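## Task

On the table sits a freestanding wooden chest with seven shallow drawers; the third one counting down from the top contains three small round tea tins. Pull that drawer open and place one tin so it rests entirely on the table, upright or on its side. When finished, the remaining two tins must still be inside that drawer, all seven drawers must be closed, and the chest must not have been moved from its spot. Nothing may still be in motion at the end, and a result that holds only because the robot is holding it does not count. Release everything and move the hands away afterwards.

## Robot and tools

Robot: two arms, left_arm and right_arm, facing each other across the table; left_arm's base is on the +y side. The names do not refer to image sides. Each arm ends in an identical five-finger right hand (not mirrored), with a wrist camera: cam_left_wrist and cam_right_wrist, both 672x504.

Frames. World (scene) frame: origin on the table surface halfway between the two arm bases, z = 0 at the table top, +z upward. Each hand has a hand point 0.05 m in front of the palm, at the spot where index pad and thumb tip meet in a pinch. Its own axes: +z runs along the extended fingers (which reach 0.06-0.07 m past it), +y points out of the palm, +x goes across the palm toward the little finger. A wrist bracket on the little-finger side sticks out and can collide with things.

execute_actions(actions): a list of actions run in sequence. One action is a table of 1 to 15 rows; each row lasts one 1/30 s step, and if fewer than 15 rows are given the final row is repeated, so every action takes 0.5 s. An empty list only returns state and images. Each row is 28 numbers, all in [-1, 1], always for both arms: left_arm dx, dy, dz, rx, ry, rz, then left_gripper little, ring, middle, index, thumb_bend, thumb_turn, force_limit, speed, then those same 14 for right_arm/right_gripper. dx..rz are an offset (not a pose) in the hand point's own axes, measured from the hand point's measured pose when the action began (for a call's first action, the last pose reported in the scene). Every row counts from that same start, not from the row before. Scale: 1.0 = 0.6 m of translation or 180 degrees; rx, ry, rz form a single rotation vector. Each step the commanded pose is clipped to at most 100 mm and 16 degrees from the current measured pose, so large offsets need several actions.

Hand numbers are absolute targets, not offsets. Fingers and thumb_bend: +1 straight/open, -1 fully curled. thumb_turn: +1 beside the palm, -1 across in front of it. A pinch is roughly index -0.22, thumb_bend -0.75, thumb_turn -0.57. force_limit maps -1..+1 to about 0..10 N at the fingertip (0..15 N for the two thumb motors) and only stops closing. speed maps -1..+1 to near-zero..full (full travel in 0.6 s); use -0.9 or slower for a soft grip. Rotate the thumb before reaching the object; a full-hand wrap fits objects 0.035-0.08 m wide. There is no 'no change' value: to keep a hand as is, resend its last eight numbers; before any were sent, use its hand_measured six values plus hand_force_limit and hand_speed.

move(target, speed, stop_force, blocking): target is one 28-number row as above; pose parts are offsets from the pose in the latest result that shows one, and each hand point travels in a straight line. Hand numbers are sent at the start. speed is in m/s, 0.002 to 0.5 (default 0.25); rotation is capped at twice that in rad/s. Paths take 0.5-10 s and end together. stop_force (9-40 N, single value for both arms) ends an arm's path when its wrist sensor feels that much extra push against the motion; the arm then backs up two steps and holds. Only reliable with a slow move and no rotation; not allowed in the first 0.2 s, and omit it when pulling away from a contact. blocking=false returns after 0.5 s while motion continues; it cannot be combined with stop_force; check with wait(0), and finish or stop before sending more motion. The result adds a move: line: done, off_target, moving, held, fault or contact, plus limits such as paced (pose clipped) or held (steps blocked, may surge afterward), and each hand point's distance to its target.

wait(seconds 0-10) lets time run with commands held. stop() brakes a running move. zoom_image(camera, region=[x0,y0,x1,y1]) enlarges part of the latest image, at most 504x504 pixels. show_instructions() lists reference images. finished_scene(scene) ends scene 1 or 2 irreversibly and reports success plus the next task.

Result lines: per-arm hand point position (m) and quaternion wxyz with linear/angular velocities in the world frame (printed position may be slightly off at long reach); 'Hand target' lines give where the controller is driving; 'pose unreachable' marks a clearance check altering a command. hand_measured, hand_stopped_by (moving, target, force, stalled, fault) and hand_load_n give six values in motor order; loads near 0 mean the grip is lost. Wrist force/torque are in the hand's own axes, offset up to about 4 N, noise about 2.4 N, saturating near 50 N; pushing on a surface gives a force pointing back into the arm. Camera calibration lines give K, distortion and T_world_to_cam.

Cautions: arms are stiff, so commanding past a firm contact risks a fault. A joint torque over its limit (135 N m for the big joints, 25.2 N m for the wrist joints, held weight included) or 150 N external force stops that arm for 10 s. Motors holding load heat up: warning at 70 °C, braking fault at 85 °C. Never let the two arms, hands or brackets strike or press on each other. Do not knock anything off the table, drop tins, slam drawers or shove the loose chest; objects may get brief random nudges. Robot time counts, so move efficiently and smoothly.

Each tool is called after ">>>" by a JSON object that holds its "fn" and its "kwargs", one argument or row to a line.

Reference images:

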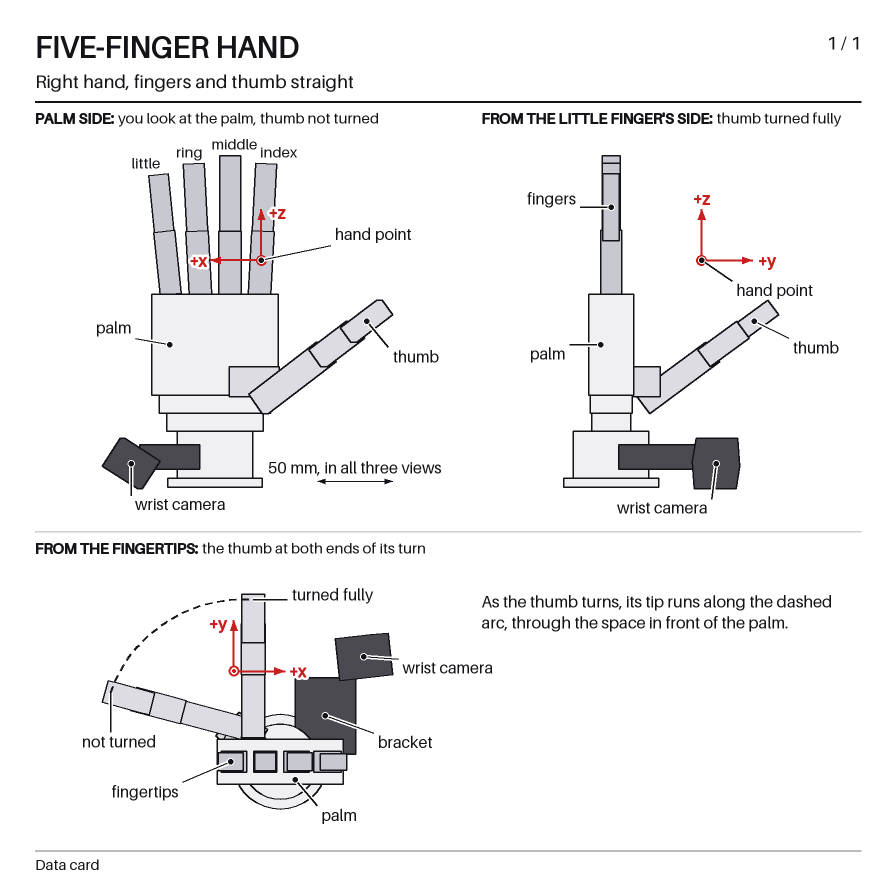

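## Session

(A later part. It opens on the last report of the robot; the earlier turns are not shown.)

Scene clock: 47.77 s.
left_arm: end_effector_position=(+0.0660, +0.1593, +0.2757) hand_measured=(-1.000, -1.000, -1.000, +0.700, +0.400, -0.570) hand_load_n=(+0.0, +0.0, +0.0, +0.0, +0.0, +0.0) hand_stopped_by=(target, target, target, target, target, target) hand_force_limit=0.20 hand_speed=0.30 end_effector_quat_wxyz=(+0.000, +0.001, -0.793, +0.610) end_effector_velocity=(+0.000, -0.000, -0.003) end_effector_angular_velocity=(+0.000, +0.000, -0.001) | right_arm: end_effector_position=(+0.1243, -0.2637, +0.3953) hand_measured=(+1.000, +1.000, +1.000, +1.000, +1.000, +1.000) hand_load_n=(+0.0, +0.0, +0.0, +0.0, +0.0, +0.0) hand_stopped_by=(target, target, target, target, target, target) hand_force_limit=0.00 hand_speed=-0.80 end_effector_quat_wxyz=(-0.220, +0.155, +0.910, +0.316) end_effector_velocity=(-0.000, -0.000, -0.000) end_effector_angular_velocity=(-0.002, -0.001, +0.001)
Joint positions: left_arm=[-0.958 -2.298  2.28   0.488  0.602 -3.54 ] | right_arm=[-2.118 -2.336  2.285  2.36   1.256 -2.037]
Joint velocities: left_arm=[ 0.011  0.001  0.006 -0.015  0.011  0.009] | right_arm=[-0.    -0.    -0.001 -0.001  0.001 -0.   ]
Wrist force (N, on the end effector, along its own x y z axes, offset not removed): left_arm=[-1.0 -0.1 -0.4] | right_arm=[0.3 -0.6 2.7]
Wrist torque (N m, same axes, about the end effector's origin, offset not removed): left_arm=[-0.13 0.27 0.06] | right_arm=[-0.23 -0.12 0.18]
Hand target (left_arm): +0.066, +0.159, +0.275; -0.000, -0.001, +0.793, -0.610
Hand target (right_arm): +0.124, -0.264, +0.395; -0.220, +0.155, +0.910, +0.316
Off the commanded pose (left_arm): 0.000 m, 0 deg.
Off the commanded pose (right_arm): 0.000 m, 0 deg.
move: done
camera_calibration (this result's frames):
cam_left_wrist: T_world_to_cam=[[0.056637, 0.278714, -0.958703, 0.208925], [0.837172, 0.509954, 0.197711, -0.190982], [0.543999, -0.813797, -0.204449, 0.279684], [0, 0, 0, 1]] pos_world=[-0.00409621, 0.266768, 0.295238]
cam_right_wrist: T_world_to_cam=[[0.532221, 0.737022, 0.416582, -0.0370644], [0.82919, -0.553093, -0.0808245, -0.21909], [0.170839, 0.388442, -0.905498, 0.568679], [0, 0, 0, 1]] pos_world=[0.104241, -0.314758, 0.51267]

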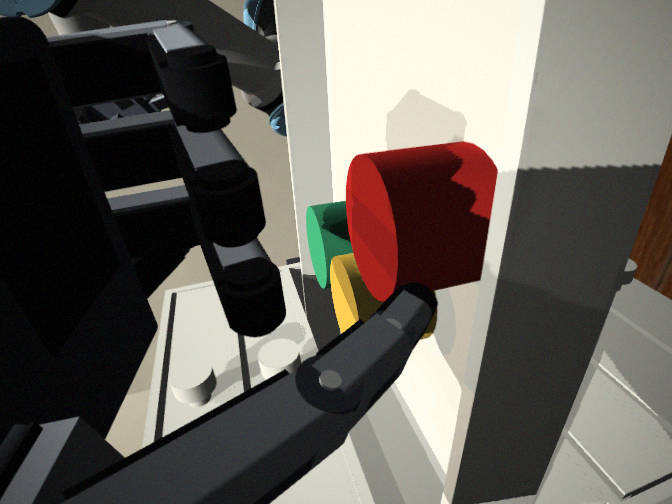

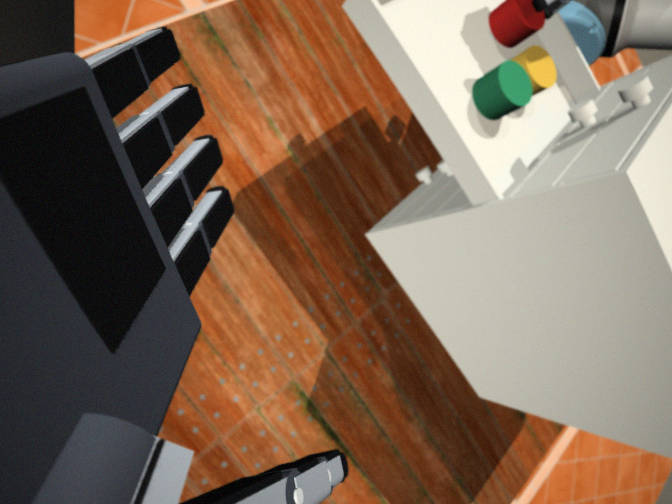

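>>> {"fn": "move", "kwargs": {
  "target": [0.05,-0.113,-0.03,0,0,0,-1,-1,-1,0.7,0.4,-0.57,0.2,0.3, 0,0,0,0,0,0,1,1,1,1,1,1,0,-0.8],
  "speed": 0.15
}}

>>> {"fn": "move", "kwargs": {
  "target": [0,0,0,-0.037,-0.59,-0.215,-1,-1,0.6,0.6,0.4,-1,0.2,0.3, 0,0,0,0,0,0,1,1,1,1,1,1,0,-0.8]
}}

Scene clock: 49.73 s.
left_arm: end_effector_position=(+0.0362, +0.1587, +0.3457) hand_measured=(-1.000, -1.000, -1.000, +0.700, +0.400, -0.570) hand_load_n=(+0.0, +0.0, +0.0, +0.0, +0.0, +0.0) hand_stopped_by=(target, target, target, target, target, target) hand_force_limit=0.20 hand_speed=0.30 end_effector_quat_wxyz=(+0.002, +0.000, -0.793, +0.609) end_effector_velocity=(-0.002, +0.003, +0.001) end_effector_angular_velocity=(-0.001, -0.006, +0.012) | right_arm: end_effector_position=(+0.1243, -0.2637, +0.3953) hand_measured=(+1.000, +1.000, +1.000, +1.000, +1.000, +1.000) hand_load_n=(+0.0, +0.0, +0.0, +0.0, +0.0, +0.0) hand_stopped_by=(target, target, target, target, target, target) hand_force_limit=0.00 hand_speed=-0.80 end_effector_quat_wxyz=(-0.220, +0.155, +0.910, +0.316) end_effector_velocity=(+0.000, +0.000, +0.000) end_effector_angular_velocity=(+0.000, -0.001, -0.001)
Joint positions: left_arm=[-1.146 -2.239  2.106  0.775  0.444 -3.739] | right_arm=[-2.118 -2.336  2.285  2.36   1.256 -2.037]
Joint velocities: left_arm=[-0.062  0.008  0.012  0.075 -0.061 -0.098] | right_arm=[-0.    -0.    -0.     0.    -0.001 -0.   ]
Wrist force (N, on the end effector, along its own x y z axes, offset not removed): left_arm=[0.1 -1.3 -0.1] | right_arm=[0.0 -2.1 3.1]
Wrist torque (N m, same axes, about the end effector's origin, offset not removed): left_arm=[-0.40 0.07 0.03] | right_arm=[-0.53 -0.10 0.13]
Hand target (left_arm): +0.036, +0.159, +0.346; -0.001, -0.001, +0.793, -0.610
Hand target (right_arm): +0.124, -0.264, +0.395; -0.220, +0.155, +0.910, +0.316
Off the commanded pose (left_arm): 0.001 m, 0 deg.
Off the commanded pose (right_arm): 0.000 m, 0 deg.
move: done
camera_calibration (this result's frames):
cam_left_wrist: T_world_to_cam=[[0.0562384, 0.279354, -0.95854, 0.277722], [0.838686, 0.507674, 0.197161, -0.179035], [0.541704, -0.815002, -0.205739, 0.310454], [0, 0, 0, 1]] pos_world=[-0.0336387, 0.266329, 0.365379]
cam_right_wrist: T_world_to_cam=[[0.53222, 0.737022, 0.416582, -0.0370643], [0.82919, -0.553093, -0.0808244, -0.21909], [0.170839, 0.388442, -0.905498, 0.568679], [0, 0, 0, 1]] pos_world=[0.104241, -0.314758, 0.51267]

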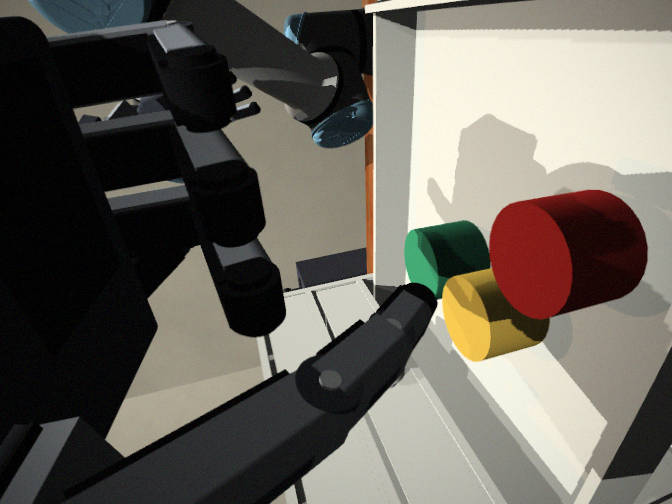

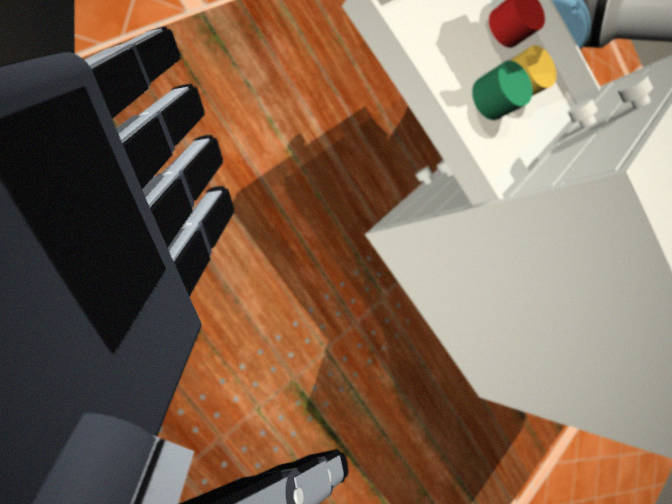

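Scene clock: 54.23 s.
left_arm: end_effector_position=(+0.0363, +0.1587, +0.3456) hand_measured=(-1.000, -1.000, +0.600, +0.600, +0.400, -1.000) hand_load_n=(+0.0, +0.0, +0.0, +0.0, +0.0, +0.0) hand_stopped_by=(target, target, target, target, target, target) hand_force_limit=0.20 hand_speed=0.30 end_effector_quat_wxyz=(-0.445, +0.703, -0.468, +0.298) end_effector_velocity=(-0.000, +0.001, +0.000) end_effector_angular_velocity=(+0.002, +0.002, +0.017) | right_arm: end_effector_position=(+0.1243, -0.2637, +0.3953) hand_measured=(+1.000, +1.000, +1.000, +1.000, +1.000, +1.000) hand_load_n=(+0.0, +0.0, +0.0, +0.0, +0.0, +0.0) hand_stopped_by=(target, target, target, target, target, target) hand_force_limit=0.00 hand_speed=-0.80 end_effector_quat_wxyz=(-0.220, +0.155, +0.910, +0.316) end_effector_velocity=(+0.000, +0.000, +0.000) end_effector_angular_velocity=(+0.000, +0.000, -0.001)
Joint positions: left_arm=[-0.521 -1.166  1.512  2.279  1.042 -6.007] | right_arm=[-2.118 -2.336  2.285  2.36   1.256 -2.037]
Joint velocities: left_arm=[ 0.006  0.004 -0.006  0.004  0.01  -0.003] | right_arm=[-0.001 -0.     0.     0.     0.     0.   ]
Wrist force (N, on the end effector, along its own x y z axes, offset not removed): left_arm=[0.2 0.7 1.1] | right_arm=[-0.4 -1.7 2.0]
Wrist torque (N m, same axes, about the end effector's origin, offset not removed): left_arm=[-0.24 0.14 0.25] | right_arm=[-0.42 0.09 0.13]
Hand target (left_arm): +0.036, +0.159, +0.346; -0.446, +0.703, -0.467, +0.297
Hand target (right_arm): +0.124, -0.264, +0.395; -0.220, +0.155, +0.910, +0.316
Off the commanded pose (left_arm): 0.000 m, 0 deg.
Off the commanded pose (right_arm): 0.000 m, 0 deg.
move: done
camera_calibration (this result's frames):
cam_left_wrist: T_world_to_cam=[[-0.433818, -0.119424, -0.893051, 0.336059], [-0.752023, 0.593909, 0.28589, -0.165733], [0.496249, 0.795619, -0.347458, 0.105373], [0, 0, 0, 1]] pos_world=[-0.0311379, 0.0547265, 0.384112]
cam_right_wrist: T_world_to_cam=[[0.532221, 0.737022, 0.416582, -0.0370643], [0.82919, -0.553093, -0.0808247, -0.21909], [0.170839, 0.388442, -0.905498, 0.568679], [0, 0, 0, 1]] pos_world=[0.104241, -0.314758, 0.51267]

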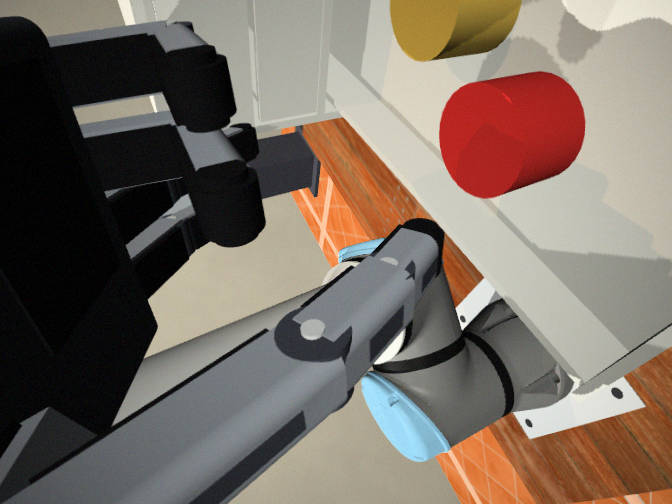

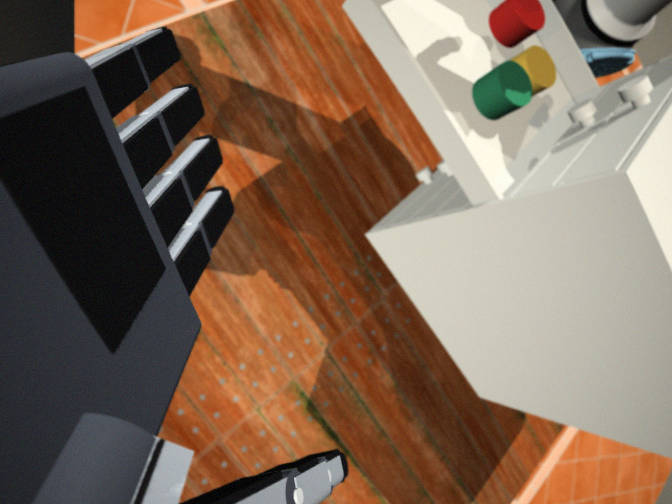

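>>> {"fn": "move", "kwargs": {
  "target": [0.013,0.068,0.075,0,0,0,-1,-1,0.4,0.4,0.4,-1,0.2,0.3, 0,0,0,0,0,0,1,1,1,1,1,1,0,-0.8],
  "speed": 0.06
}}

>>> {"fn": "zoom_image", "kwargs": {
  "camera": "cam_right_wrist",
  "region": [440,0,672,170]
}}

Scene clock: 56.07 s.
left_arm: end_effector_position=(+0.0608, +0.1605, +0.2898) hand_measured=(-1.000, -1.000, +0.400, +0.400, +0.400, -1.000) hand_load_n=(+0.0, +0.0, +0.0, +0.0, +0.0, +0.0) hand_stopped_by=(target, target, target, target, target, target) hand_force_limit=0.20 hand_speed=0.30 end_effector_quat_wxyz=(-0.446, +0.703, -0.467, +0.298) end_effector_velocity=(+0.000, +0.001, -0.002) end_effector_angular_velocity=(+0.002, +0.001, +0.002) | right_arm: end_effector_position=(+0.1243, -0.2637, +0.3953) hand_measured=(+1.000, +1.000, +1.000, +1.000, +1.000, +1.000) hand_load_n=(+0.0, +0.0, +0.0, +0.0, +0.0, +0.0) hand_stopped_by=(target, target, target, target, target, target) hand_force_limit=0.00 hand_speed=-0.80 end_effector_quat_wxyz=(-0.220, +0.155, +0.910, +0.316) end_effector_velocity=(+0.000, +0.000, +0.000) end_effector_angular_velocity=(+0.002, -0.001, -0.002)
Joint positions: left_arm=[-0.48  -1.131  1.614  2.13   1.007 -5.983] | right_arm=[-2.118 -2.336  2.285  2.36   1.256 -2.037]
Joint velocities: left_arm=[ 0.001  0.003  0.003 -0.005  0.002  0.001] | right_arm=[-0.    -0.     0.     0.    -0.002 -0.   ]
Wrist force (N, on the end effector, along its own x y z axes, offset not removed): left_arm=[-0.7 -0.9 -0.8] | right_arm=[-0.9 -2.6 2.6]
Wrist torque (N m, same axes, about the end effector's origin, offset not removed): left_arm=[-0.24 0.16 0.12] | right_arm=[-0.62 0.09 0.05]
Hand target (left_arm): +0.061, +0.161, +0.290; -0.445, +0.703, -0.468, +0.298
Hand target (right_arm): +0.124, -0.264, +0.395; -0.220, +0.155, +0.910, +0.316
Off the commanded pose (left_arm): 0.000 m, 0 deg.
Off the commanded pose (right_arm): 0.000 m, 0 deg.
move: done
camera_calibration (this result's frames):
cam_left_wrist: T_world_to_cam=[[-0.433704, -0.119477, -0.893099, 0.297101], [-0.752075, 0.593901, 0.28577, -0.132418], [0.496269, 0.795617, -0.347433, 0.0723789], [0, 0, 0, 1]] pos_world=[-0.00665383, 0.0565542, 0.328329]
cam_right_wrist: T_world_to_cam=[[0.53222, 0.737022, 0.416582, -0.0370642], [0.82919, -0.553093, -0.0808248, -0.21909], [0.170839, 0.388442, -0.905498, 0.568679], [0, 0, 0, 1]] pos_world=[0.104241, -0.314758, 0.51267]

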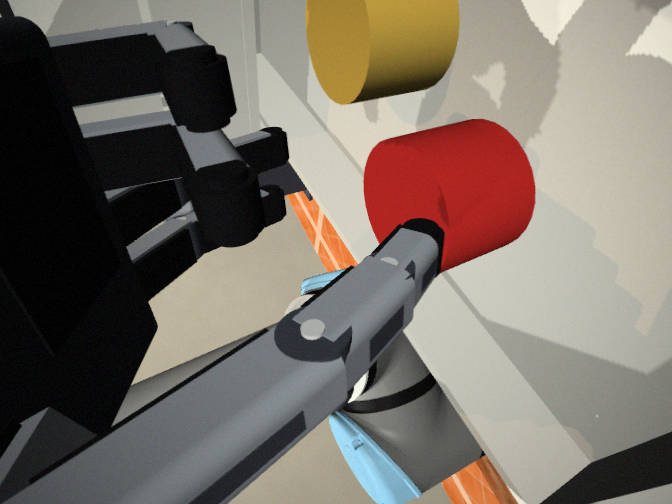

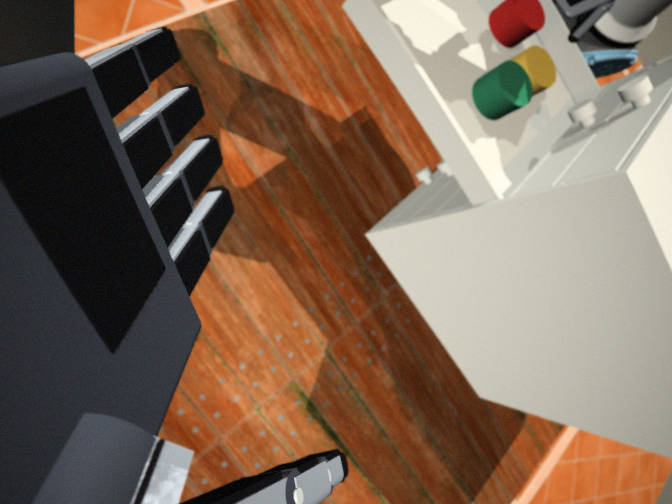

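Region (440, 0, 672, 170) of cam_right_wrist's 672x504 image, scaled by 2.172, with more detail than that image has; it fills the top 369 rows of this view, and the rest is white.

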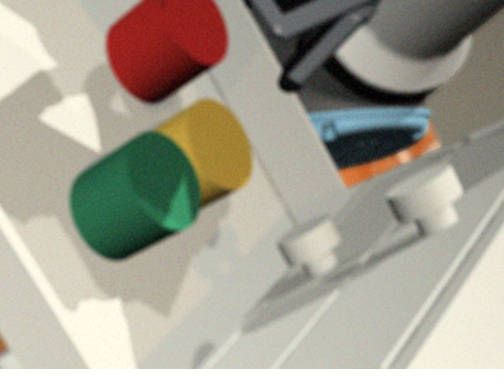

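>>> {"fn": "move", "kwargs": {
  "target": [0.012,0.055,0.02,0,0,0,-1,-1,0.4,0.4,0.4,-1,0.2,0.3, 0,0,0,0,0,0,1,1,1,1,1,1,0,-0.8],
  "speed": 0.012,
  "stop_force": 9
}}

Scene clock: 59.53 s.
left_arm: end_effector_position=(+0.0606, +0.1527, +0.2551) hand_measured=(-1.000, -1.000, +0.400, +0.400, +0.400, -1.000) hand_load_n=(+0.0, +0.0, +0.0, +0.0, +0.0, +0.0) hand_stopped_by=(target, target, target, target, target, target) hand_force_limit=0.20 hand_speed=0.30 end_effector_quat_wxyz=(-0.446, +0.703, -0.467, +0.298) end_effector_velocity=(+0.000, -0.001, -0.003) end_effector_angular_velocity=(+0.001, -0.002, -0.001) | right_arm: end_effector_position=(+0.1243, -0.2637, +0.3953) hand_measured=(+1.000, +1.000, +1.000, +1.000, +1.000, +1.000) hand_load_n=(+0.0, +0.0, +0.0, +0.0, +0.0, +0.0) hand_stopped_by=(target, target, target, target, target, target) hand_force_limit=0.00 hand_speed=-0.80 end_effector_quat_wxyz=(-0.220, +0.155, +0.910, +0.316) end_effector_velocity=(+0.000, -0.000, +0.000) end_effector_angular_velocity=(+0.001, +0.001, -0.000)
Joint positions: left_arm=[-0.472 -1.074  1.627  2.058  1.    -5.978] | right_arm=[-2.118 -2.336  2.285  2.36   1.256 -2.037]
Joint velocities: left_arm=[ 0.001  0.006  0.001 -0.005 -0.002  0.   ] | right_arm=[-0.     0.001  0.     0.    -0.     0.   ]
Wrist force (N, on the end effector, along its own x y z axes, offset not removed): left_arm=[-1.0 0.0 -1.6] | right_arm=[0.9 -2.5 3.2]
Wrist torque (N m, same axes, about the end effector's origin, offset not removed): left_arm=[-0.04 0.24 0.12] | right_arm=[-0.57 -0.27 0.20]
Hand target (left_arm): +0.061, +0.153, +0.255; -0.446, +0.703, -0.467, +0.298
Hand target (right_arm): +0.124, -0.264, +0.395; -0.220, +0.155, +0.910, +0.316
Off the commanded pose (left_arm): 0.000 m, 0 deg.
Off the commanded pose (right_arm): 0.000 m, 0 deg.
move: done
camera_calibration (this result's frames):
cam_left_wrist: T_world_to_cam=[[-0.43368, -0.119485, -0.89311, 0.265148], [-0.752085, 0.593901, 0.285746, -0.117973], [0.496276, 0.795616, -0.347426, 0.0666008], [0, 0, 0, 1]] pos_world=[-0.00678894, 0.0487568, 0.293655]
cam_right_wrist: T_world_to_cam=[[0.53222, 0.737022, 0.416582, -0.0370644], [0.82919, -0.553093, -0.0808246, -0.21909], [0.170839, 0.388442, -0.905498, 0.568679], [0, 0, 0, 1]] pos_world=[0.104241, -0.314758, 0.51267]

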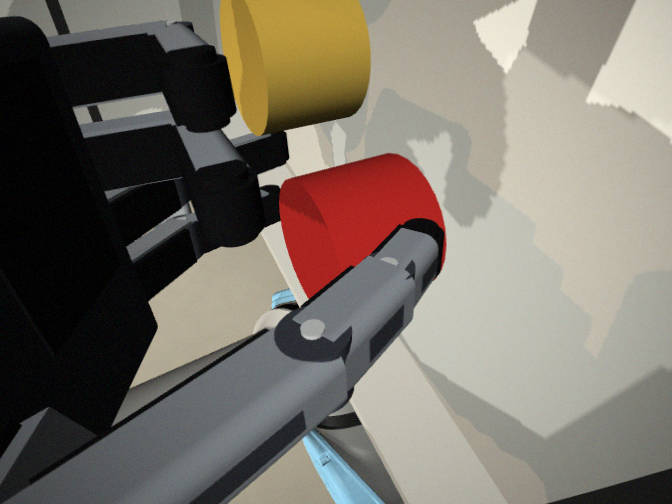

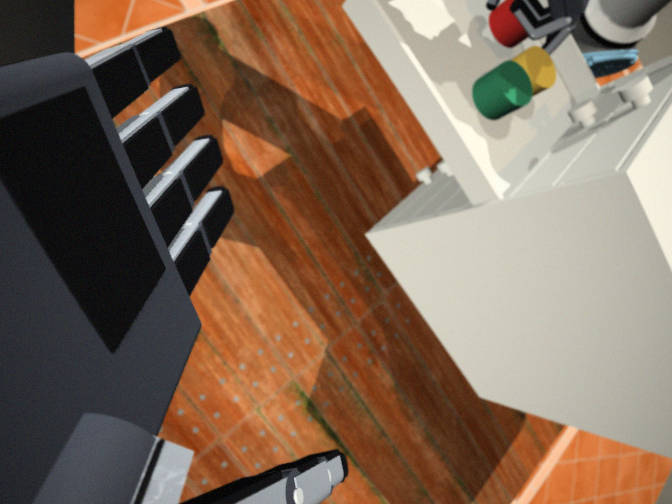

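>>> {"fn": "move", "kwargs": {
  "target": [-0.015,0.028,0.013,0,0,0,-1,-1,0.4,0.4,0.4,-1,0.2,0.3, 0,0,0,0,0,0,1,1,1,1,1,1,0,-0.8],
  "speed": 0.01,
  "stop_force": 9
}}

>>> {"fn": "zoom_image", "kwargs": {
  "camera": "cam_right_wrist",
  "region": [440,0,672,170]
}}

Scene clock: 61.90 s.
left_arm: end_effector_position=(+0.0574, +0.1600, +0.2388) hand_measured=(-1.000, -1.000, +0.400, +0.400, +0.398, -1.000) hand_load_n=(+0.0, +0.0, +0.0, +0.0, -1.5, -5.0) hand_stopped_by=(target, target, target, target, target, target) hand_force_limit=0.20 hand_speed=0.30 end_effector_quat_wxyz=(-0.446, +0.703, -0.467, +0.298) end_effector_velocity=(+0.001, -0.002, +0.004) end_effector_angular_velocity=(-0.001, -0.001, -0.002) | right_arm: end_effector_position=(+0.1243, -0.2637, +0.3953) hand_measured=(+1.000, +1.000, +1.000, +1.000, +1.000, +1.000) hand_load_n=(+0.0, +0.0, +0.0, +0.0, +0.0, +0.0) hand_stopped_by=(target, target, target, target, target, target) hand_force_limit=0.00 hand_speed=-0.80 end_effector_quat_wxyz=(-0.220, +0.155, +0.910, +0.316) end_effector_velocity=(+0.000, +0.000, +0.000) end_effector_angular_velocity=(+0.002, +0.001, -0.001)
Joint positions: left_arm=[-0.486 -1.066  1.664  2.017  1.011 -5.987] | right_arm=[-2.118 -2.336  2.285  2.36   1.256 -2.037]
Joint velocities: left_arm=[ 0.004 -0.002 -0.009  0.009 -0.005  0.002] | right_arm=[-0.    -0.     0.001  0.001 -0.001 -0.   ]
Wrist force (N, on the end effector, along its own x y z axes, offset not removed): left_arm=[2.5 -9.0 -7.6] | right_arm=[-1.8 -0.9 3.6]
Wrist torque (N m, same axes, about the end effector's origin, offset not removed): left_arm=[-0.55 0.30 -0.05] | right_arm=[-0.41 0.13 0.01]
Hand target (left_arm): +0.058, +0.160, +0.239; -0.446, +0.703, -0.467, +0.298
Hand target (right_arm): +0.124, -0.264, +0.395; -0.220, +0.155, +0.910, +0.316
Off the commanded pose (left_arm): 0.002 m, 0 deg.
Off the commanded pose (right_arm): 0.000 m, 0 deg.
move: contact (left_arm)
camera_calibration (this result's frames):
cam_left_wrist: T_world_to_cam=[[-0.433592, -0.119521, -0.893148, 0.250009], [-0.752166, 0.593827, 0.285684, -0.11998], [0.49623, 0.795666, -0.347378, 0.0566816], [0, 0, 0, 1]] pos_world=[-0.00997009, 0.0560287, 0.277261]
cam_right_wrist: T_world_to_cam=[[0.53222, 0.737022, 0.416582, -0.0370642], [0.82919, -0.553093, -0.0808245, -0.21909], [0.170839, 0.388442, -0.905498, 0.568679], [0, 0, 0, 1]] pos_world=[0.104241, -0.314758, 0.51267]

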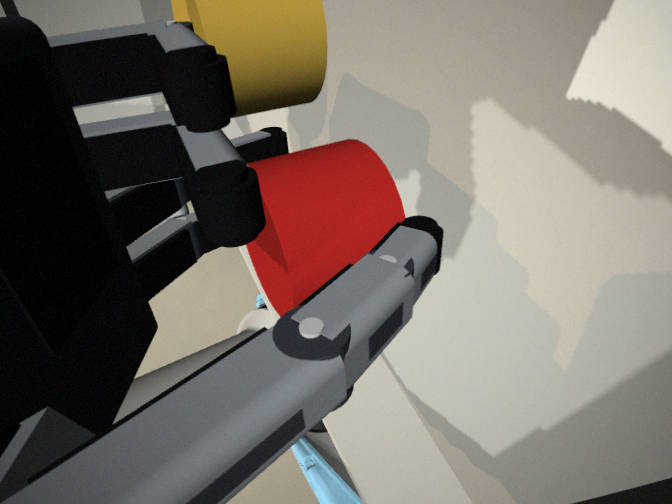

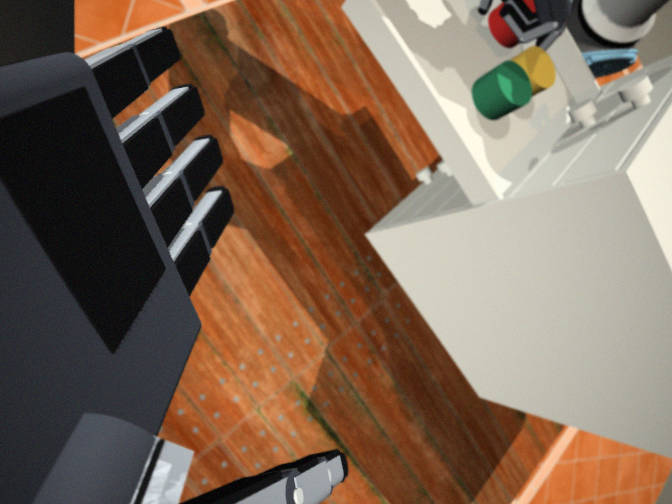

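Region (440, 0, 672, 170) of cam_right_wrist's 672x504 image, scaled by 2.172, with more detail than that image has; it fills the top 369 rows of this view, and the rest is white.

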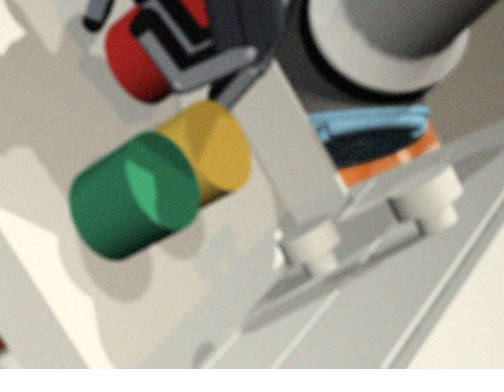

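>>> {"fn": "move", "kwargs": {
  "target": [0,-0.007,-0.003,0,0,0,-1,-1,0.4,0.4,0.4,-1,0.2,0.3, 0,0,0,0,0,0,1,1,1,1,1,1,0,-0.8],
  "speed": 0.02
}}

>>> {"fn": "move", "kwargs": {
  "target": [0,0,0,0,0,0,-1,-1,-0.6,-0.6,-0.6,-1,0.0,-0.7, 0,0,0,0,0,0,1,1,1,1,1,1,0,-0.8]
}}

>>> {"fn": "wait", "kwargs": {
  "seconds": 3
}}

Scene clock: 62.70 s.
left_arm: end_effector_position=(+0.0576, +0.1600, +0.2430) hand_measured=(-1.000, -1.000, +0.400, +0.400, +0.400, -1.000) hand_load_n=(+0.0, +0.0, +0.0, +0.0, +0.0, +0.0) hand_stopped_by=(target, target, target, target, target, target) hand_force_limit=0.20 hand_speed=0.30 end_effector_quat_wxyz=(-0.446, +0.703, -0.467, +0.298) end_effector_velocity=(-0.000, +0.001, +0.003) end_effector_angular_velocity=(-0.002, +0.002, +0.002) | right_arm: end_effector_position=(+0.1243, -0.2637, +0.3953) hand_measured=(+1.000, +1.000, +1.000, +1.000, +1.000, +1.000) hand_load_n=(+0.0, +0.0, +0.0, +0.0, +0.0, +0.0) hand_stopped_by=(target, target, target, target, target, target) hand_force_limit=0.00 hand_speed=-0.80 end_effector_quat_wxyz=(-0.220, +0.155, +0.910, +0.316) end_effector_velocity=(-0.000, +0.000, -0.000) end_effector_angular_velocity=(-0.000, -0.000, -0.000)
Joint positions: left_arm=[-0.485 -1.072  1.661  2.027  1.011 -5.986] | right_arm=[-2.118 -2.336  2.285  2.36   1.256 -2.037]
Joint velocities: left_arm=[-0.    -0.006 -0.002  0.005  0.002 -0.   ] | right_arm=[ 0. -0.  0. -0. -0.  0.]
Wrist force (N, on the end effector, along its own x y z axes, offset not removed): left_arm=[-0.3 0.2 -1.1] | right_arm=[-1.2 -2.6 2.7]
Wrist torque (N m, same axes, about the end effector's origin, offset not removed): left_arm=[-0.01 0.14 0.16] | right_arm=[-0.59 0.13 0.11]
Hand target (left_arm): +0.058, +0.160, +0.243; -0.446, +0.703, -0.467, +0.298
Hand target (right_arm): +0.124, -0.264, +0.395; -0.220, +0.155, +0.910, +0.316
Off the commanded pose (left_arm): 0.000 m, 0 deg.
Off the commanded pose (right_arm): 0.000 m, 0 deg.
move: done
camera_calibration (this result's frames):
cam_left_wrist: T_world_to_cam=[[-0.433591, -0.119513, -0.893149, 0.25391], [-0.752174, 0.593813, 0.285694, -0.121121], [0.496219, 0.795678, -0.347367, 0.0580531], [0, 0, 0, 1]] pos_world=[-0.00981786, 0.0560773, 0.281549]
cam_right_wrist: T_world_to_cam=[[0.532221, 0.737022, 0.416581, -0.0370642], [0.82919, -0.553093, -0.0808245, -0.21909], [0.170839, 0.388441, -0.905498, 0.568679], [0, 0, 0, 1]] pos_world=[0.104241, -0.314758, 0.51267]

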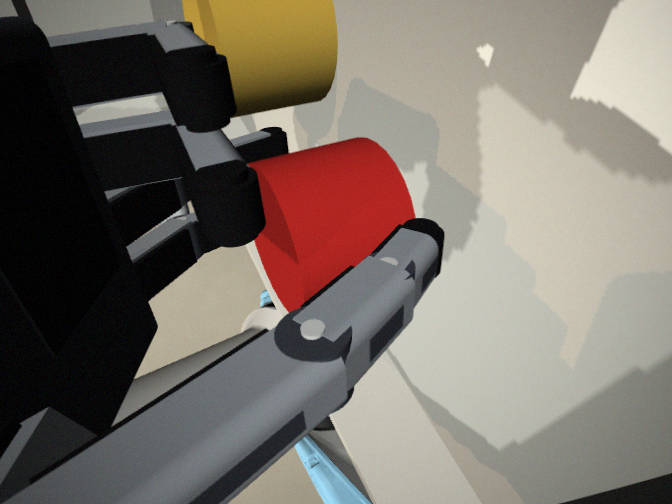

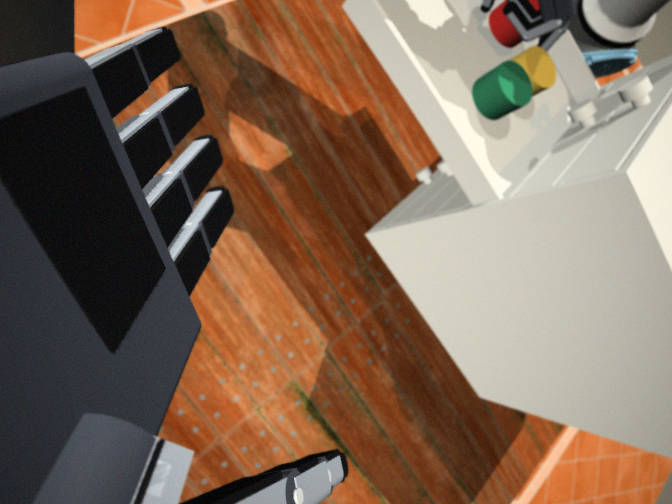

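Scene clock: 63.47 s.
left_arm: end_effector_position=(+0.0576, +0.1600, +0.2431) hand_measured=(-1.000, -1.000, +0.154, +0.170, +0.258, -1.000) hand_load_n=(+0.0, +0.0, +6.0, +4.0, +8.5, +0.5) hand_stopped_by=(target, target, force, force, force, target) hand_force_limit=0.00 hand_speed=-0.70 end_effector_quat_wxyz=(-0.446, +0.703, -0.467, +0.298) end_effector_velocity=(-0.001, +0.001, -0.000) end_effector_angular_velocity=(+0.001, +0.001, +0.003) | right_arm: end_effector_position=(+0.1243, -0.2637, +0.3953) hand_measured=(+1.000, +1.000, +1.000, +1.000, +1.000, +1.000) hand_load_n=(+0.0, +0.0, +0.0, +0.0, +0.0, +0.0) hand_stopped_by=(target, target, target, target, target, target) hand_force_limit=0.00 hand_speed=-0.80 end_effector_quat_wxyz=(-0.220, +0.155, +0.910, +0.316) end_effector_velocity=(-0.000, -0.000, -0.000) end_effector_angular_velocity=(-0.001, +0.000, +0.001)
Joint positions: left_arm=[-0.485 -1.072  1.661  2.027  1.011 -5.986] | right_arm=[-2.118 -2.336  2.285  2.36   1.256 -2.037]
Joint velocities: left_arm=[-0.     0.    -0.    -0.     0.003 -0.   ] | right_arm=[-0.    -0.    -0.     0.     0.001 -0.   ]
Wrist force (N, on the end effector, along its own x y z axes, offset not removed): left_arm=[0.7 -2.7 -0.9] | right_arm=[0.7 -2.2 2.4]
Wrist torque (N m, same axes, about the end effector's origin, offset not removed): left_arm=[-0.14 0.02 0.11] | right_arm=[-0.55 -0.14 0.15]
Hand target (left_arm): +0.058, +0.160, +0.243; -0.446, +0.703, -0.467, +0.298
Hand target (right_arm): +0.124, -0.264, +0.395; -0.220, +0.155, +0.910, +0.316
Off the commanded pose (left_arm): 0.000 m, 0 deg.
Off the commanded pose (right_arm): 0.000 m, 0 deg.
move: done
camera_calibration (this result's frames):
cam_left_wrist: T_world_to_cam=[[-0.43364, -0.119598, -0.893114, 0.25393], [-0.752156, 0.593844, 0.285677, -0.121131], [0.496204, 0.795642, -0.34747, 0.0581128], [0, 0, 0, 1]] pos_world=[-0.00983106, 0.0560655, 0.281586]
cam_right_wrist: T_world_to_cam=[[0.532221, 0.737022, 0.416582, -0.0370644], [0.82919, -0.553093, -0.0808244, -0.21909], [0.170839, 0.388442, -0.905498, 0.568679], [0, 0, 0, 1]] pos_world=[0.104241, -0.314758, 0.51267]

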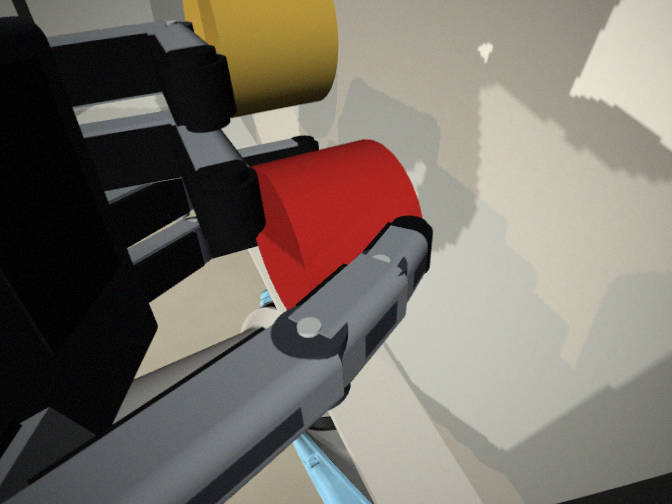

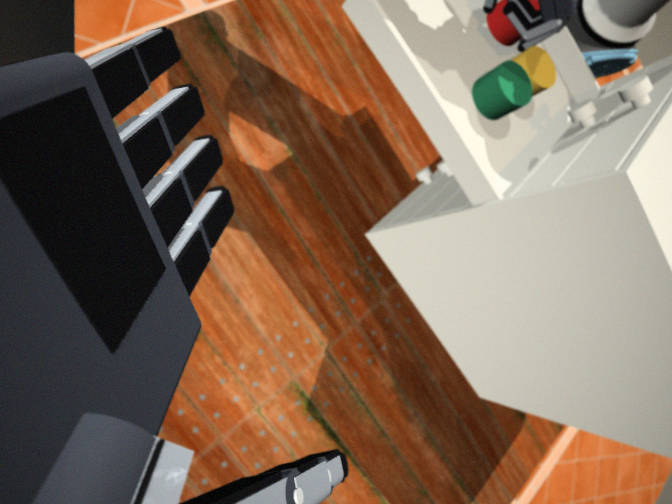

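Scene clock: 66.47 s.
left_arm: end_effector_position=(+0.0576, +0.1600, +0.2430) hand_measured=(-1.000, -1.000, +0.154, +0.170, +0.258, -1.000) hand_load_n=(+0.0, +0.0, +6.0, +4.0, +8.5, +0.5) hand_stopped_by=(target, target, force, force, force, target) hand_force_limit=0.00 hand_speed=-0.70 end_effector_quat_wxyz=(-0.446, +0.703, -0.467, +0.298) end_effector_velocity=(-0.000, +0.000, -0.001) end_effector_angular_velocity=(+0.001, +0.000, +0.001) | right_arm: end_effector_position=(+0.1243, -0.2637, +0.3953) hand_measured=(+1.000, +1.000, +1.000, +1.000, +1.000, +1.000) hand_load_n=(+0.0, +0.0, +0.0, +0.0, +0.0, +0.0) hand_stopped_by=(target, target, target, target, target, target) hand_force_limit=0.00 hand_speed=-0.80 end_effector_quat_wxyz=(-0.220, +0.155, +0.910, +0.316) end_effector_velocity=(-0.000, -0.000, +0.000) end_effector_angular_velocity=(-0.001, -0.000, +0.000)
Joint positions: left_arm=[-0.485 -1.072  1.661  2.027  1.011 -5.986] | right_arm=[-2.118 -2.336  2.285  2.36   1.256 -2.037]
Joint velocities: left_arm=[ 0.     0.001 -0.    -0.001  0.001  0.   ] | right_arm=[-0.    -0.    -0.001  0.     0.001 -0.   ]
Wrist force (N, on the end effector, along its own x y z axes, offset not removed): left_arm=[0.1 -3.8 -2.6] | right_arm=[-0.3 -0.8 1.9]
Wrist torque (N m, same axes, about the end effector's origin, offset not removed): left_arm=[-0.29 0.24 0.00] | right_arm=[-0.26 0.03 0.15]
Hand target (left_arm): +0.058, +0.160, +0.243; -0.446, +0.703, -0.467, +0.298
Hand target (right_arm): +0.124, -0.264, +0.395; -0.220, +0.155, +0.910, +0.316
Off the commanded pose (left_arm): 0.000 m, 0 deg.
Off the commanded pose (right_arm): 0.000 m, 0 deg.
wait: 3.00 s; at rest by 0.17 s
camera_calibration (this result's frames):
cam_left_wrist: T_world_to_cam=[[-0.433591, -0.119517, -0.893149, 0.253908], [-0.752171, 0.593818, 0.285689, -0.121124], [0.496223, 0.795673, -0.347371, 0.0580572], [0, 0, 0, 1]] pos_world=[-0.00982362, 0.0560777, 0.281549]
cam_right_wrist: T_world_to_cam=[[0.532221, 0.737022, 0.416581, -0.0370642], [0.829189, -0.553093, -0.0808242, -0.21909], [0.170839, 0.388441, -0.905498, 0.568678], [0, 0, 0, 1]] pos_world=[0.104241, -0.314758, 0.51267]

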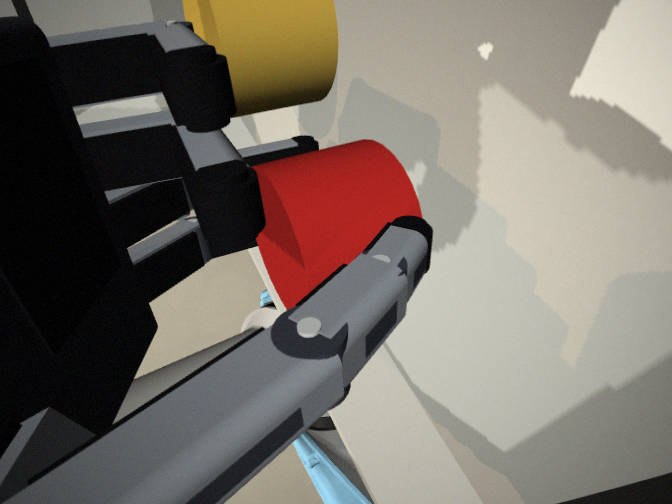

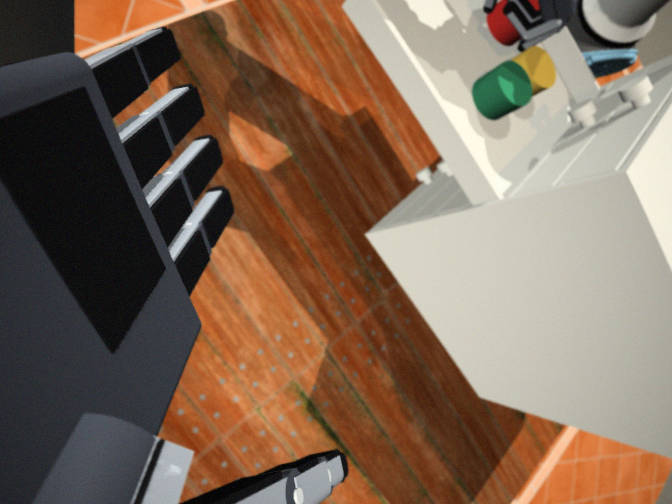

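>>> {"fn": "move", "kwargs": {
  "target": [0,-0.106,-0.049,0,0,0,-1,-1,-0.6,-0.6,-0.6,-1,0.0,-0.7, 0,0,0,0,0,0,1,1,1,1,1,1,0,-0.8],
  "speed": 0.06
}}

>>> {"fn": "move", "kwargs": {
  "target": [-0.058,0.156,-0.324,0,0,0,-1,-1,-0.6,-0.6,-0.6,-1,0.0,-0.7, 0,0,0,0,0,0,1,1,1,1,1,1,0,-0.8],
  "speed": 0.15
}}

Scene clock: 68.33 s.
left_arm: end_effector_position=(+0.0580, +0.1602, +0.3128) hand_measured=(-1.000, -1.000, +0.154, +0.170, +0.258, -1.000) hand_load_n=(+0.0, +0.0, +5.5, +3.5, +9.0, +1.0) hand_stopped_by=(target, target, force, force, force, target) hand_force_limit=0.00 hand_speed=-0.70 end_effector_quat_wxyz=(-0.446, +0.703, -0.467, +0.298) end_effector_velocity=(+0.000, -0.001, +0.002) end_effector_angular_velocity=(+0.001, -0.002, -0.002) | right_arm: end_effector_position=(+0.1243, -0.2637, +0.3953) hand_measured=(+1.000, +1.000, +1.000, +1.000, +1.000, +1.000) hand_load_n=(+0.0, +0.0, +0.0, +0.0, +0.0, +0.0) hand_stopped_by=(target, target, target, target, target, target) hand_force_limit=0.00 hand_speed=-0.80 end_effector_quat_wxyz=(-0.220, +0.155, +0.910, +0.316) end_effector_velocity=(-0.000, -0.000, +0.000) end_effector_angular_velocity=(-0.001, +0.001, +0.001)
Joint positions: left_arm=[-0.485 -1.153  1.582  2.186  1.011 -5.986] | right_arm=[-2.118 -2.336  2.285  2.36   1.256 -2.037]
Joint velocities: left_arm=[ 0.     0.    -0.004  0.006 -0.002 -0.   ] | right_arm=[ 0.    -0.    -0.001  0.001  0.002  0.   ]
Wrist force (N, on the end effector, along its own x y z axes, offset not removed): left_arm=[-0.6 0.2 1.1] | right_arm=[0.8 -2.3 2.8]
Wrist torque (N m, same axes, about the end effector's origin, offset not removed): left_arm=[-0.29 0.09 0.11] | right_arm=[-0.50 -0.20 0.14]
Hand target (left_arm): +0.058, +0.160, +0.313; -0.446, +0.703, -0.467, +0.298
Hand target (right_arm): +0.124, -0.264, +0.395; -0.220, +0.155, +0.910, +0.316
Off the commanded pose (left_arm): 0.000 m, 0 deg.
Off the commanded pose (right_arm): 0.000 m, 0 deg.
move: done
camera_calibration (this result's frames):
cam_left_wrist: T_world_to_cam=[[-0.433593, -0.119494, -0.893151, 0.316421], [-0.752149, 0.593846, 0.285692, -0.140888], [0.496255, 0.795656, -0.347365, 0.0819716], [0, 0, 0, 1]] pos_world=[-0.00944956, 0.0562551, 0.351337]
cam_right_wrist: T_world_to_cam=[[0.532221, 0.737022, 0.416581, -0.0370642], [0.829189, -0.553093, -0.0808241, -0.21909], [0.170839, 0.388441, -0.905498, 0.568678], [0, 0, 0, 1]] pos_world=[0.104241, -0.314758, 0.51267]

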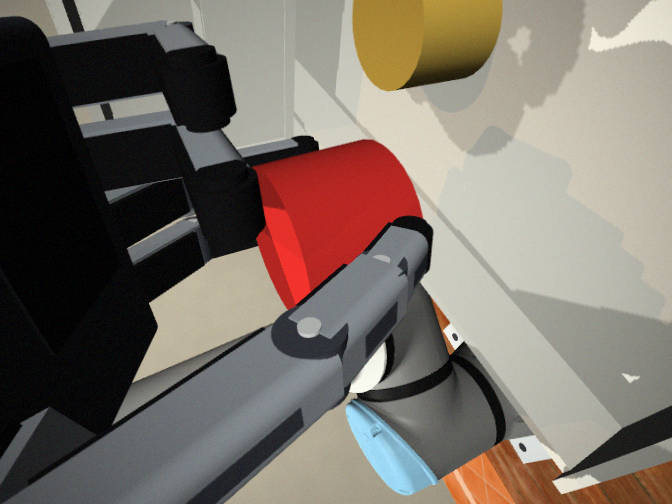

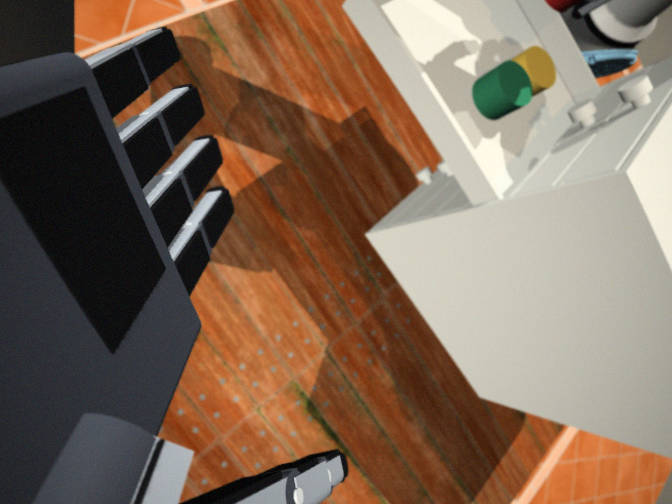

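Scene clock: 70.43 s.
left_arm: end_effector_position=(-0.1542, +0.1092, +0.3106) hand_measured=(-1.000, -1.000, +0.154, +0.170, +0.258, -1.000) hand_load_n=(+0.0, +0.0, +5.5, +3.5, +9.0, +1.0) hand_stopped_by=(target, target, force, force, force, target) hand_force_limit=0.00 hand_speed=-0.70 end_effector_quat_wxyz=(-0.445, +0.703, -0.468, +0.298) end_effector_velocity=(-0.002, -0.002, -0.000) end_effector_angular_velocity=(+0.000, -0.001, -0.001) | right_arm: end_effector_position=(+0.1243, -0.2637, +0.3953) hand_measured=(+1.000, +1.000, +1.000, +1.000, +1.000, +1.000) hand_load_n=(+0.0, +0.0, +0.0, +0.0, +0.0, +0.0) hand_stopped_by=(target, target, target, target, target, target) hand_force_limit=0.00 hand_speed=-0.80 end_effector_quat_wxyz=(-0.220, +0.155, +0.910, +0.316) end_effector_velocity=(+0.000, -0.000, +0.000) end_effector_angular_velocity=(-0.000, +0.001, +0.000)
Joint positions: left_arm=[-0.73  -0.838  1.085  2.426  1.227 -6.115] | right_arm=[-2.118 -2.336  2.285  2.36   1.256 -2.037]
Joint velocities: left_arm=[-0.001  0.007 -0.01   0.005 -0.    -0.001] | right_arm=[-0.     0.    -0.     0.     0.001  0.   ]
Wrist force (N, on the end effector, along its own x y z axes, offset not removed): left_arm=[1.8 -1.2 -0.6] | right_arm=[-0.3 -2.7 3.0]
Wrist torque (N m, same axes, about the end effector's origin, offset not removed): left_arm=[-0.39 -0.18 0.13] | right_arm=[-0.63 -0.05 0.10]
Hand target (left_arm): -0.154, +0.109, +0.311; -0.446, +0.703, -0.468, +0.297
Hand target (right_arm): +0.124, -0.264, +0.395; -0.220, +0.155, +0.910, +0.316
Off the commanded pose (left_arm): 0.000 m, 0 deg.
Off the commanded pose (right_arm): 0.000 m, 0 deg.
move: done
camera_calibration (this result's frames):
cam_left_wrist: T_world_to_cam=[[-0.43417, -0.119179, -0.892912, 0.216099], [-0.751905, 0.593839, 0.286346, -0.269711], [0.49612, 0.795708, -0.347438, 0.227121], [0, 0, 0, 1]] pos_world=[-0.221652, 0.00519737, 0.349099]
cam_right_wrist: T_world_to_cam=[[0.53222, 0.737022, 0.416581, -0.0370641], [0.82919, -0.553093, -0.0808238, -0.21909], [0.170839, 0.388441, -0.905498, 0.568678], [0, 0, 0, 1]] pos_world=[0.104241, -0.314758, 0.51267]

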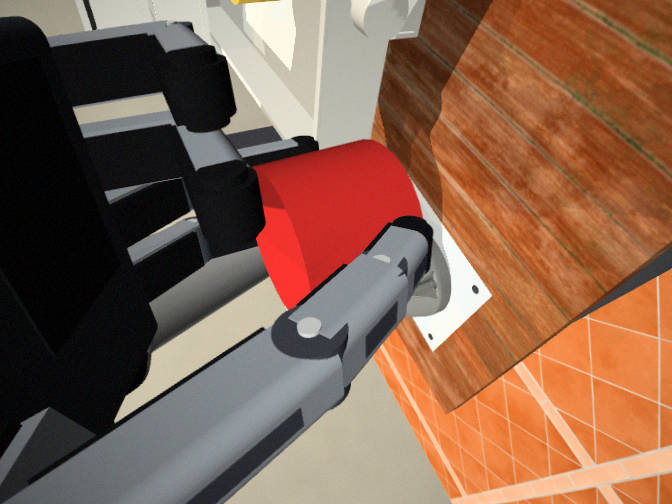

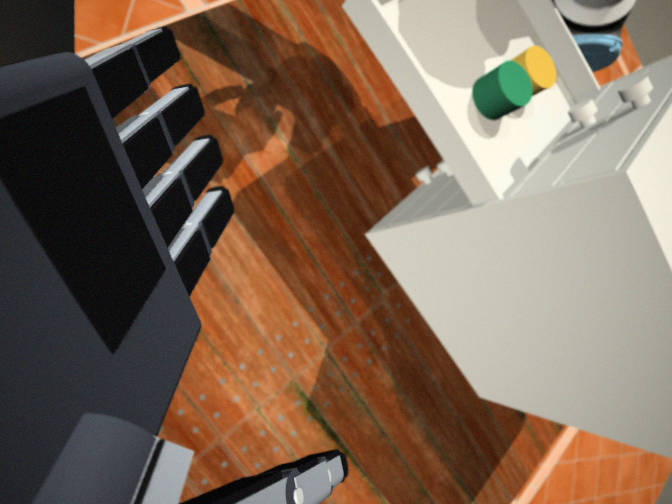

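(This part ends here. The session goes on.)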